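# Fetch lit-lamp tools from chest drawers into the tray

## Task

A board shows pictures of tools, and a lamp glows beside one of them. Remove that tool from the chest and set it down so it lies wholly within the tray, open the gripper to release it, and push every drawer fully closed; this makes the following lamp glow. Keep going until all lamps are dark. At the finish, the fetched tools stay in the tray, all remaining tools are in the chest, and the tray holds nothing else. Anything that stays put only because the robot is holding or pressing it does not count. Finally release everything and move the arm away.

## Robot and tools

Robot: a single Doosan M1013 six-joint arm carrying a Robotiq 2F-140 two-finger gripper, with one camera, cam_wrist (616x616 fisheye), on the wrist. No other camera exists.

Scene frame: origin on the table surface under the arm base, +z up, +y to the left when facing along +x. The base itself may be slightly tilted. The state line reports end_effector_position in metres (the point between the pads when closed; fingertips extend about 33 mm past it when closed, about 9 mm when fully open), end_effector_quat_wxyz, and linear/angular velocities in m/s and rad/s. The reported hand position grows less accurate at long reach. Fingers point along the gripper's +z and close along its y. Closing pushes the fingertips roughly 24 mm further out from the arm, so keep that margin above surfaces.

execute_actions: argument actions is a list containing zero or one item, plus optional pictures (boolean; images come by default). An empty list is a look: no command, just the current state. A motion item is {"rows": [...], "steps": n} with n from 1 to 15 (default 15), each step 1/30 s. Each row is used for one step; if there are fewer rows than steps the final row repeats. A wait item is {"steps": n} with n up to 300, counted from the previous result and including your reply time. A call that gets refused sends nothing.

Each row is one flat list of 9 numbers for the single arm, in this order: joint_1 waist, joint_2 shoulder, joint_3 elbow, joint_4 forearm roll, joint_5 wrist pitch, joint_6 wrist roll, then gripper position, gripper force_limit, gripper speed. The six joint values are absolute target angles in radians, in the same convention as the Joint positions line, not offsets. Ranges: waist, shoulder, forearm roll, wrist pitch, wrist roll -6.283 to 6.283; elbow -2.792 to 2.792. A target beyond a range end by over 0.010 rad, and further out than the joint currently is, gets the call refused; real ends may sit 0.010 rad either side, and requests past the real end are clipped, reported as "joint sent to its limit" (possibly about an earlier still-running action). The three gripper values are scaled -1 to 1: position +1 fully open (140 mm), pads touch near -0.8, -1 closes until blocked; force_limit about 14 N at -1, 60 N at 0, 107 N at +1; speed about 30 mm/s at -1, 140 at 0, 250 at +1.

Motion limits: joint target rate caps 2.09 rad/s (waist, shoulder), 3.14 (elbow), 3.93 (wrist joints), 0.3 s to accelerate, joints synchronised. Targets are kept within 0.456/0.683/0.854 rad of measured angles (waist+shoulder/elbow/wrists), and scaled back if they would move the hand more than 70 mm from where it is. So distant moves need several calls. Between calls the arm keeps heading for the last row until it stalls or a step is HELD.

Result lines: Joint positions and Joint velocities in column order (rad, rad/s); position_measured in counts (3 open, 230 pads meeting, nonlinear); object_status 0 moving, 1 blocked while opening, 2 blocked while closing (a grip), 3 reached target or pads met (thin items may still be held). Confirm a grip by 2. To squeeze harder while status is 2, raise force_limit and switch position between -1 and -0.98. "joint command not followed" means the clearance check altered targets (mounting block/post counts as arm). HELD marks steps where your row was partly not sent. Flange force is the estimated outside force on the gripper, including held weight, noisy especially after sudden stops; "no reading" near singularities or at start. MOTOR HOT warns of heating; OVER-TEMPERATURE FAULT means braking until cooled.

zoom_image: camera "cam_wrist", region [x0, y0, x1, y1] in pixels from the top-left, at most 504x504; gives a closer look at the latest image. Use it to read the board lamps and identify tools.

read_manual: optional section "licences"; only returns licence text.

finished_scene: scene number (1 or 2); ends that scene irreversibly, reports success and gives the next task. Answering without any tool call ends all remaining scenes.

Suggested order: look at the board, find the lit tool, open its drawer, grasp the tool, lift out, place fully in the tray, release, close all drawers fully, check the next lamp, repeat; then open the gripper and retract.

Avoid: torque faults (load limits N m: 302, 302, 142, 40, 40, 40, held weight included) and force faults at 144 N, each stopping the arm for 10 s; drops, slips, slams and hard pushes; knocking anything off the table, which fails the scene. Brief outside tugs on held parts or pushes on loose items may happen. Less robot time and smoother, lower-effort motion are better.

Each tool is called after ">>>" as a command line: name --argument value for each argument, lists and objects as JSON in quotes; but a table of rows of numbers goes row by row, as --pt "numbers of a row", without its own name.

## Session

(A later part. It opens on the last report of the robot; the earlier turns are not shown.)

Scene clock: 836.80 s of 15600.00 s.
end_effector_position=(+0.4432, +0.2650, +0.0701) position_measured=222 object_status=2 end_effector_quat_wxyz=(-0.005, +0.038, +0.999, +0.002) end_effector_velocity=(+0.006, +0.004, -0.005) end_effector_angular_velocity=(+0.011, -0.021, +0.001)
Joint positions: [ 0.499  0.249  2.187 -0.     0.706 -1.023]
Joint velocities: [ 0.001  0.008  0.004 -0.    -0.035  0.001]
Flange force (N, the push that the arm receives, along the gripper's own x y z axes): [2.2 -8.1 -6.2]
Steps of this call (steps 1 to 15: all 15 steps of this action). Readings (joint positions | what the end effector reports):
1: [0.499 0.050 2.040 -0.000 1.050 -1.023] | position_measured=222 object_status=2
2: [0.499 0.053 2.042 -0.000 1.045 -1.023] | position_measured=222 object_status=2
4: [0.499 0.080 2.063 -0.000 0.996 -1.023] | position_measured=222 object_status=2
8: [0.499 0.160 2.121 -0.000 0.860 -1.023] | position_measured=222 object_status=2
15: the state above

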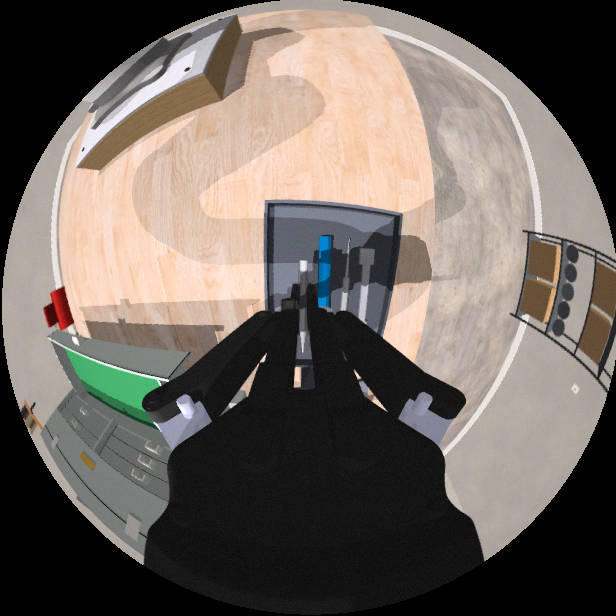

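>>> execute_actions --actions '[{"rows":[[0.499,0.295,2.2048,0,0.642,-1.023,-1,0,-0.5]],"steps":9}]' --pictures false

>>> execute_actions --actions '[{"rows":[[0.499,0.295,2.2048,0,0.642,-1.023,-0.63,0,-0.5]],"steps":8}]' --pictures false

>>> execute_actions --actions '[{"rows":[[0.499,0.15,2.16,0,0.83,-1.023,-0.63,0,-0.5]],"steps":12}]' --pictures false

>>> execute_actions --actions '[{"rows":[[0.6,-0.242,2.6025,0,0.24,1.571,-0.8,0,0]]}]' --pictures false

>>> execute_actions --actions '[{"steps":10}]' --pictures false

>>> execute_actions --actions '[{"rows":[[-0.12,-0.242,2.6025,0,0.24,1.571,-0.8,0,0]]}]' --pictures false

>>> execute_actions --actions '[{"steps":15}]' --pictures false

>>> execute_actions --actions '[{"rows":[[-0.12,-0.230,2.593,0,0.237,1.571,-0.8,0,0],[-0.12,-0.217,2.584,0,0.234,1.571,-0.8,0,0],[-0.12,-0.205,2.574,0,0.231,1.571,-0.8,0,0],[-0.12,-0.193,2.565,0,0.228,1.571,-0.8,0,0],[-0.12,-0.181,2.556,0,0.225,1.571,-0.8,0,0],[-0.12,-0.168,2.546,0,0.222,1.571,-0.8,0,0],[-0.12,-0.156,2.537,0,0.219,1.571,-0.8,0,0],[-0.12,-0.144,2.528,0,0.217,1.571,-0.8,0,0],[-0.12,-0.132,2.518,0,0.214,1.571,-0.8,0,0],[-0.12,-0.119,2.509,0,0.211,1.571,-0.8,0,0],[-0.12,-0.107,2.499,0,0.208,1.571,-0.8,0,0],[-0.12,-0.095,2.490,0,0.205,1.571,-0.8,0,0],[-0.12,-0.083,2.481,0,0.202,1.571,-0.8,0,0],[-0.12,-0.070,2.471,0,0.199,1.571,-0.8,0,0],[-0.12,-0.058,2.462,0,0.196,1.571,-0.8,0,0]]}]' --pictures false

>>> execute_actions --actions '[{"rows":[[-0.12,-0.047,2.451,0,0.196,1.571,-0.8,0,0],[-0.12,-0.036,2.440,0,0.196,1.571,-0.8,0,0],[-0.12,-0.025,2.428,0,0.197,1.571,-0.8,0,0],[-0.12,-0.014,2.417,0,0.197,1.571,-0.8,0,0],[-0.12,-0.003,2.406,0,0.197,1.571,-0.8,0,0],[-0.12,0.008,2.394,0,0.198,1.571,-0.8,0,0],[-0.12,0.019,2.383,0,0.198,1.571,-0.8,0,0],[-0.12,0.030,2.372,0,0.198,1.571,-0.8,0,0],[-0.12,0.040,2.361,0,0.199,1.571,-0.8,0,0],[-0.12,0.049,2.352,0,0.199,1.571,-0.8,0,0],[-0.12,0.057,2.344,0,0.199,1.571,-0.8,0,0],[-0.12,0.064,2.337,0,0.199,1.571,-0.8,0,0],[-0.12,0.070,2.331,0,0.199,1.571,-0.8,0,0],[-0.12,0.075,2.326,0,0.199,1.571,-0.8,0,0],[-0.12,0.079,2.321,0,0.2,1.571,-0.8,0,0]]}]' --pictures false

>>> execute_actions --actions '[{"rows":[[-0.12,0.082,2.318,0,0.2,1.571,-0.8,0,0],[-0.12,0.085,2.315,0,0.2,1.571,-0.8,0,0],[-0.12,0.087,2.313,0,0.2,1.571,-0.8,0,0],[-0.12,0.089,2.311,0,0.2,1.571,-0.8,0,0],[-0.12,0.091,2.309,0,0.2,1.571,-0.8,0,0],[-0.12,0.093,2.307,0,0.2,1.571,-0.8,0,0],[-0.12,0.095,2.305,0,0.2,1.571,-0.8,0,0],[-0.12,0.0975,2.3025,0,0.2,1.571,-0.8,0,0]]}]' --pictures false

>>> execute_actions --actions '[{"rows":[[0.05,-0.242,2.6025,0,0.0,1.571,-0.2,0,0]]}]' --pictures false

>>> execute_actions --actions '[{"steps":20}]'

Scene clock: 866.97 s of 15600.00 s.
end_effector_position=(+0.4425, +0.2650, +0.0404) position_measured=222 object_status=2 end_effector_quat_wxyz=(-0.005, +0.038, +0.999, +0.002) end_effector_velocity=(+0.000, +0.000, -0.001) end_effector_angular_velocity=(+0.001, -0.002, +0.002)
Joint positions: [ 0.499  0.295  2.205  0.     0.642 -1.023]
Joint velocities: [ 0.     0.001  0.002 -0.    -0.005 -0.001]
Flange force (N, the push that the arm receives, along the gripper's own x y z axes): [-1.7 -15.0 -8.3]
Steps of this call (steps 1 to 15: the robot went on to your last target; steps 16 to 90: nothing new was sent; then 26.87 s passed at rest; steps 91 to 99: all 9 steps of this action). Readings (joint positions | what the end effector reports):
91: [0.499 0.250 2.187 0.000 0.705 -1.023] | position_measured=222 object_status=2
92: [0.499 0.253 2.188 0.000 0.701 -1.023] | position_measured=222 object_status=2
94: [0.499 0.277 2.198 0.000 0.667 -1.023] | position_measured=222 object_status=2
98: [0.499 0.295 2.205 0.000 0.642 -1.023] | position_measured=222 object_status=2
99: the state above

Scene clock: 867.23 s of 15600.00 s.
end_effector_position=(+0.4425, +0.2650, +0.0402) position_measured=209 object_status=0 end_effector_quat_wxyz=(-0.005, +0.038, +0.999, +0.002) end_effector_velocity=(-0.001, -0.001, -0.000) end_effector_angular_velocity=(-0.001, +0.003, +0.001)
Joint positions: [ 0.499  0.295  2.205  0.     0.642 -1.023]
Joint velocities: [-0.    -0.     0.001 -0.     0.002 -0.001]
Flange force (N, the push that the arm receives, along the gripper's own x y z axes): [1.2 -4.9 -3.2]
Steps of this call (steps 1 to 8: all 8 steps of this action). Readings (joint positions | what the end effector reports):
1: [0.499 0.295 2.205 0.000 0.642 -1.023] | position_measured=222 object_status=0
2: [0.499 0.295 2.205 0.000 0.642 -1.023] | position_measured=222 object_status=0
4: [0.499 0.295 2.205 0.000 0.642 -1.023] | position_measured=212 object_status=0
8: the state above

Scene clock: 867.63 s of 15600.00 s.
end_effector_position=(+0.4357, +0.2607, +0.1309) position_measured=209 object_status=3 end_effector_quat_wxyz=(-0.004, +0.038, +0.999, +0.003) end_effector_velocity=(-0.003, -0.002, +0.000) end_effector_angular_velocity=(-0.004, +0.009, +0.000)
Joint positions: [ 0.499  0.15   2.16   0.     0.829 -1.023]
Joint velocities: [-0.    -0.001  0.    -0.     0.011 -0.   ]
Flange force (N, the push that the arm receives, along the gripper's own x y z axes): [-4.3 -4.0 1.7]
Steps of this call (steps 1 to 12: all 12 steps of this action). Readings (joint positions | what the end effector reports):
1: [0.499 0.295 2.205 0.000 0.642 -1.023] | position_measured=209 object_status=0
2: [0.499 0.293 2.204 0.000 0.645 -1.023] | position_measured=209 object_status=0
4: [0.499 0.267 2.197 0.000 0.679 -1.023] | position_measured=209 object_status=0
8: [0.499 0.173 2.167 0.000 0.800 -1.023] | position_measured=209 object_status=3
12: the state above

Scene clock: 868.13 s of 15600.00 s.
end_effector_position=(+0.3446, +0.2568, +0.1460) position_measured=229 object_status=3 end_effector_quat_wxyz=(+0.096, +0.522, +0.820, +0.213) end_effector_velocity=(-0.101, -0.018, +0.018) end_effector_angular_velocity=(+1.603, +0.424, -3.022)
Joint positions: [ 0.588 -0.195  2.55  -0.     0.311  0.123]
Joint velocities: [ 0.091 -0.376  0.42   0.    -0.565  3.488]
Flange force (N, the push that the arm receives, along the gripper's own x y z axes): no reading
Steps of this call (steps 1 to 15: all 15 steps of this action). Readings (joint positions | what the end effector reports):
1: [0.499 0.150 2.160 0.000 0.830 -1.023] | position_measured=209 object_status=0
2: [0.500 0.148 2.163 0.000 0.826 -1.018] | position_measured=210 object_status=0
4: [0.507 0.124 2.191 0.000 0.789 -0.965] | position_measured=225 object_status=0
8: [0.541 -0.002 2.333 0.000 0.600 -0.687] | position_measured=229 object_status=0
15: the state above

Scene clock: 868.47 s of 15600.00 s.
end_effector_position=(+0.3325, +0.2544, +0.1481) position_measured=229 object_status=3 end_effector_quat_wxyz=(-0.040, +0.875, +0.406, +0.260) end_effector_velocity=(-0.009, -0.002, +0.001) end_effector_angular_velocity=(+1.159, +0.717, -2.304)
Joint positions: [ 0.599 -0.239  2.599 -0.     0.244  1.272]
Joint velocities: [ 0.008 -0.034  0.038 -0.    -0.05   2.683]
Flange force (N, the push that the arm receives, along the gripper's own x y z axes): no reading
Steps of this call (steps 1 to 10: the robot went on to your last target). Readings (joint positions | what the end effector reports):
1: [0.591 -0.206 2.562 -0.000 0.294 0.241] | position_measured=229 object_status=3
2: [0.593 -0.214 2.572 -0.000 0.281 0.359] | position_measured=229 object_status=3
4: [0.596 -0.226 2.585 -0.000 0.264 0.596] | position_measured=229 object_status=3
8: [0.599 -0.237 2.596 -0.000 0.248 1.067] | position_measured=229 object_status=3
10: the state above

Scene clock: 868.97 s of 15600.00 s.
end_effector_position=(+0.4014, +0.1177, +0.1469) position_measured=229 object_status=3 end_effector_quat_wxyz=(-0.029, +0.959, +0.101, +0.262) end_effector_velocity=(+0.112, -0.381, -0.003) end_effector_angular_velocity=(+0.002, +0.006, -0.967)
Joint positions: [ 0.231 -0.242  2.602 -0.     0.241  1.563]
Joint velocities: [-0.95  -0.001  0.001  0.    -0.001  0.02 ]
Flange force (N, the push that the arm receives, along the gripper's own x y z axes): no reading
Steps of this call (steps 1 to 15: all 15 steps of this action). Readings (joint positions | what the end effector reports):
1: [0.600 -0.240 2.601 -0.000 0.242 1.356] | position_measured=229 object_status=3
2: [0.599 -0.241 2.601 -0.000 0.242 1.427] | position_measured=229 object_status=3
4: [0.577 -0.241 2.602 -0.000 0.241 1.524] | position_measured=229 object_status=3
8: [0.456 -0.241 2.602 -0.000 0.241 1.561] | position_measured=229 object_status=3
15: the state above

Scene clock: 869.47 s of 15600.00 s.
end_effector_position=(+0.4174, -0.0271, +0.1460) position_measured=229 object_status=3 end_effector_quat_wxyz=(+0.017, +0.962, -0.071, +0.262) end_effector_velocity=(+0.000, -0.001, +0.000) end_effector_angular_velocity=(+0.000, -0.000, -0.001)
Joint positions: [-0.12  -0.242  2.603 -0.     0.24   1.571]
Joint velocities: [-0.001 -0.    -0.     0.    -0.     0.   ]
Flange force (N, the push that the arm receives, along the gripper's own x y z axes): no reading
Steps of this call (steps 1 to 15: the robot went on to your last target). Readings (joint positions | what the end effector reports):
1: [0.199 -0.242 2.602 -0.000 0.241 1.564] | position_measured=229 object_status=3
2: [0.167 -0.242 2.602 -0.000 0.240 1.565] | position_measured=229 object_status=3
4: [0.103 -0.242 2.602 -0.000 0.240 1.566] | position_measured=229 object_status=3
8: [-0.026 -0.242 2.602 -0.000 0.240 1.569] | position_measured=229 object_status=3
15: the state above

Scene clock: 869.97 s of 15600.00 s.
end_effector_position=(+0.4929, -0.0384, +0.1472) position_measured=229 object_status=3 end_effector_quat_wxyz=(+0.017, +0.962, -0.071, +0.262) end_effector_velocity=(+0.186, -0.028, -0.013) end_effector_angular_velocity=(-0.000, +0.000, +0.000)
Joint positions: [-0.12  -0.094  2.49  -0.     0.205  1.571]
Joint velocities: [ 0.     0.363 -0.277 -0.    -0.086 -0.   ]
Flange force (N, the push that the arm receives, along the gripper's own x y z axes): no reading
Steps of this call (steps 1 to 15: all 15 steps of this action). Readings (joint positions | what the end effector reports):
1: [-0.120 -0.242 2.603 -0.000 0.240 1.571] | position_measured=229 object_status=3
2: [-0.120 -0.240 2.601 -0.000 0.239 1.571] | position_measured=229 object_status=3
4: [-0.120 -0.224 2.589 -0.000 0.236 1.571] | position_measured=229 object_status=3
8: [-0.120 -0.179 2.555 -0.000 0.225 1.571] | position_measured=229 object_status=3
15: the state above

Scene clock: 870.47 s of 15600.00 s.
end_effector_position=(+0.5885, -0.0526, +0.1456) position_measured=229 object_status=3 end_effector_quat_wxyz=(+0.017, +0.962, -0.071, +0.262) end_effector_velocity=(+0.120, -0.018, -0.009) end_effector_angular_velocity=(+0.001, +0.000, -0.001)
Joint positions: [-0.12   0.065  2.336 -0.     0.199  1.571]
Joint velocities: [-0.     0.196 -0.197  0.     0.     0.001]
Flange force (N, the push that the arm receives, along the gripper's own x y z axes): no reading
Steps of this call (steps 1 to 15: all 15 steps of this action). Readings (joint positions | what the end effector reports):
1: [-0.120 -0.082 2.480 -0.000 0.202 1.571] | position_measured=229 object_status=3
2: [-0.120 -0.070 2.471 -0.000 0.199 1.571] | position_measured=229 object_status=3
4: [-0.120 -0.046 2.449 -0.000 0.197 1.571] | position_measured=229 object_status=3
8: [-0.120 -0.002 2.404 -0.000 0.197 1.571] | position_measured=229 object_status=3
15: the state above

Scene clock: 870.97 s of 15600.00 s.
end_effector_position=(+0.6084, -0.0555, +0.1441) position_measured=229 object_status=3 end_effector_quat_wxyz=(+0.017, +0.962, -0.071, +0.262) end_effector_velocity=(+0.001, -0.000, +0.000) end_effector_angular_velocity=(+0.000, -0.001, -0.000)
Joint positions: [-0.12   0.097  2.303 -0.     0.2    1.571]
Joint velocities: [ 0.     0.001 -0.002  0.    -0.001  0.   ]
Flange force (N, the push that the arm receives, along the gripper's own x y z axes): no reading
Steps of this call (steps 1 to 15: all 15 steps of this action). Readings (joint positions | what the end effector reports):
1: [-0.120 0.071 2.329 -0.000 0.199 1.571] | position_measured=229 object_status=3
2: [-0.120 0.076 2.324 -0.000 0.200 1.571] | position_measured=229 object_status=3
4: [-0.120 0.083 2.317 -0.000 0.200 1.571] | position_measured=229 object_status=3
8: [-0.120 0.092 2.308 -0.000 0.200 1.571] | position_measured=229 object_status=3
15: the state above

Scene clock: 871.47 s of 15600.00 s.
end_effector_position=(+0.4865, +0.0407, +0.1933) position_measured=154 object_status=0 end_effector_quat_wxyz=(-0.005, +0.929, +0.005, +0.371) end_effector_velocity=(-0.184, +0.106, +0.033) end_effector_angular_velocity=(+0.005, -0.312, +0.222)
Joint positions: [ 0.041 -0.224  2.587 -0.     0.011  1.571]
Joint velocities: [ 0.223 -0.446  0.395 -0.    -0.26  -0.001]
Flange force (N, the push that the arm receives, along the gripper's own x y z axes): no reading
Steps of this call (steps 1 to 15: all 15 steps of this action). Readings (joint positions | what the end effector reports):
1: [-0.120 0.097 2.303 -0.000 0.200 1.571] | position_measured=229 object_status=0
2: [-0.119 0.096 2.304 -0.000 0.199 1.571] | position_measured=228 object_status=0
4: [-0.105 0.070 2.327 -0.000 0.183 1.571] | position_measured=212 object_status=0
8: [-0.049 -0.043 2.426 -0.000 0.118 1.571] | position_measured=182 object_status=0
15: the state above

Scene clock: 872.13 s of 15600.00 s.
end_effector_position=(+0.4793, +0.0449, +0.1947) position_measured=154 object_status=3 end_effector_quat_wxyz=(-0.007, +0.926, +0.010, +0.377) end_effector_velocity=(+0.000, +0.000, +0.000) end_effector_angular_velocity=(+0.000, -0.001, +0.000)
Joint positions: [ 0.05  -0.242  2.602 -0.     0.     1.571]
Joint velocities: [ 0.    -0.    -0.     0.    -0.001  0.   ]
Flange force (N, the push that the arm receives, along the gripper's own x y z axes): no reading
Steps of this call (steps 1 to 20: the robot went on to your last target). Readings (joint positions | what the end effector reports):
1: [0.047 -0.236 2.597 -0.000 0.004 1.571] | position_measured=154 object_status=0
2: [0.049 -0.241 2.601 -0.000 0.001 1.571] | position_measured=154 object_status=3
4: [0.050 -0.241 2.602 -0.000 0.000 1.571] | position_measured=154 object_status=3
8: [0.050 -0.242 2.602 -0.000 0.000 1.571] | position_measured=154 object_status=3
20: the state above

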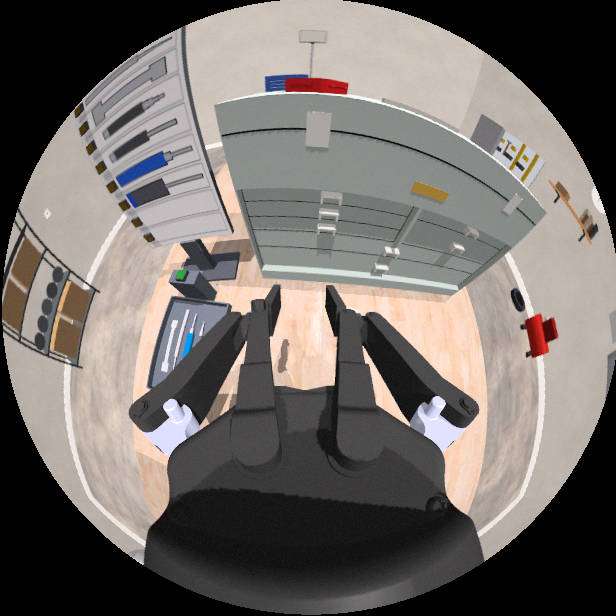

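>>> finished_scene --scene 1

The scene is finished: the task was done.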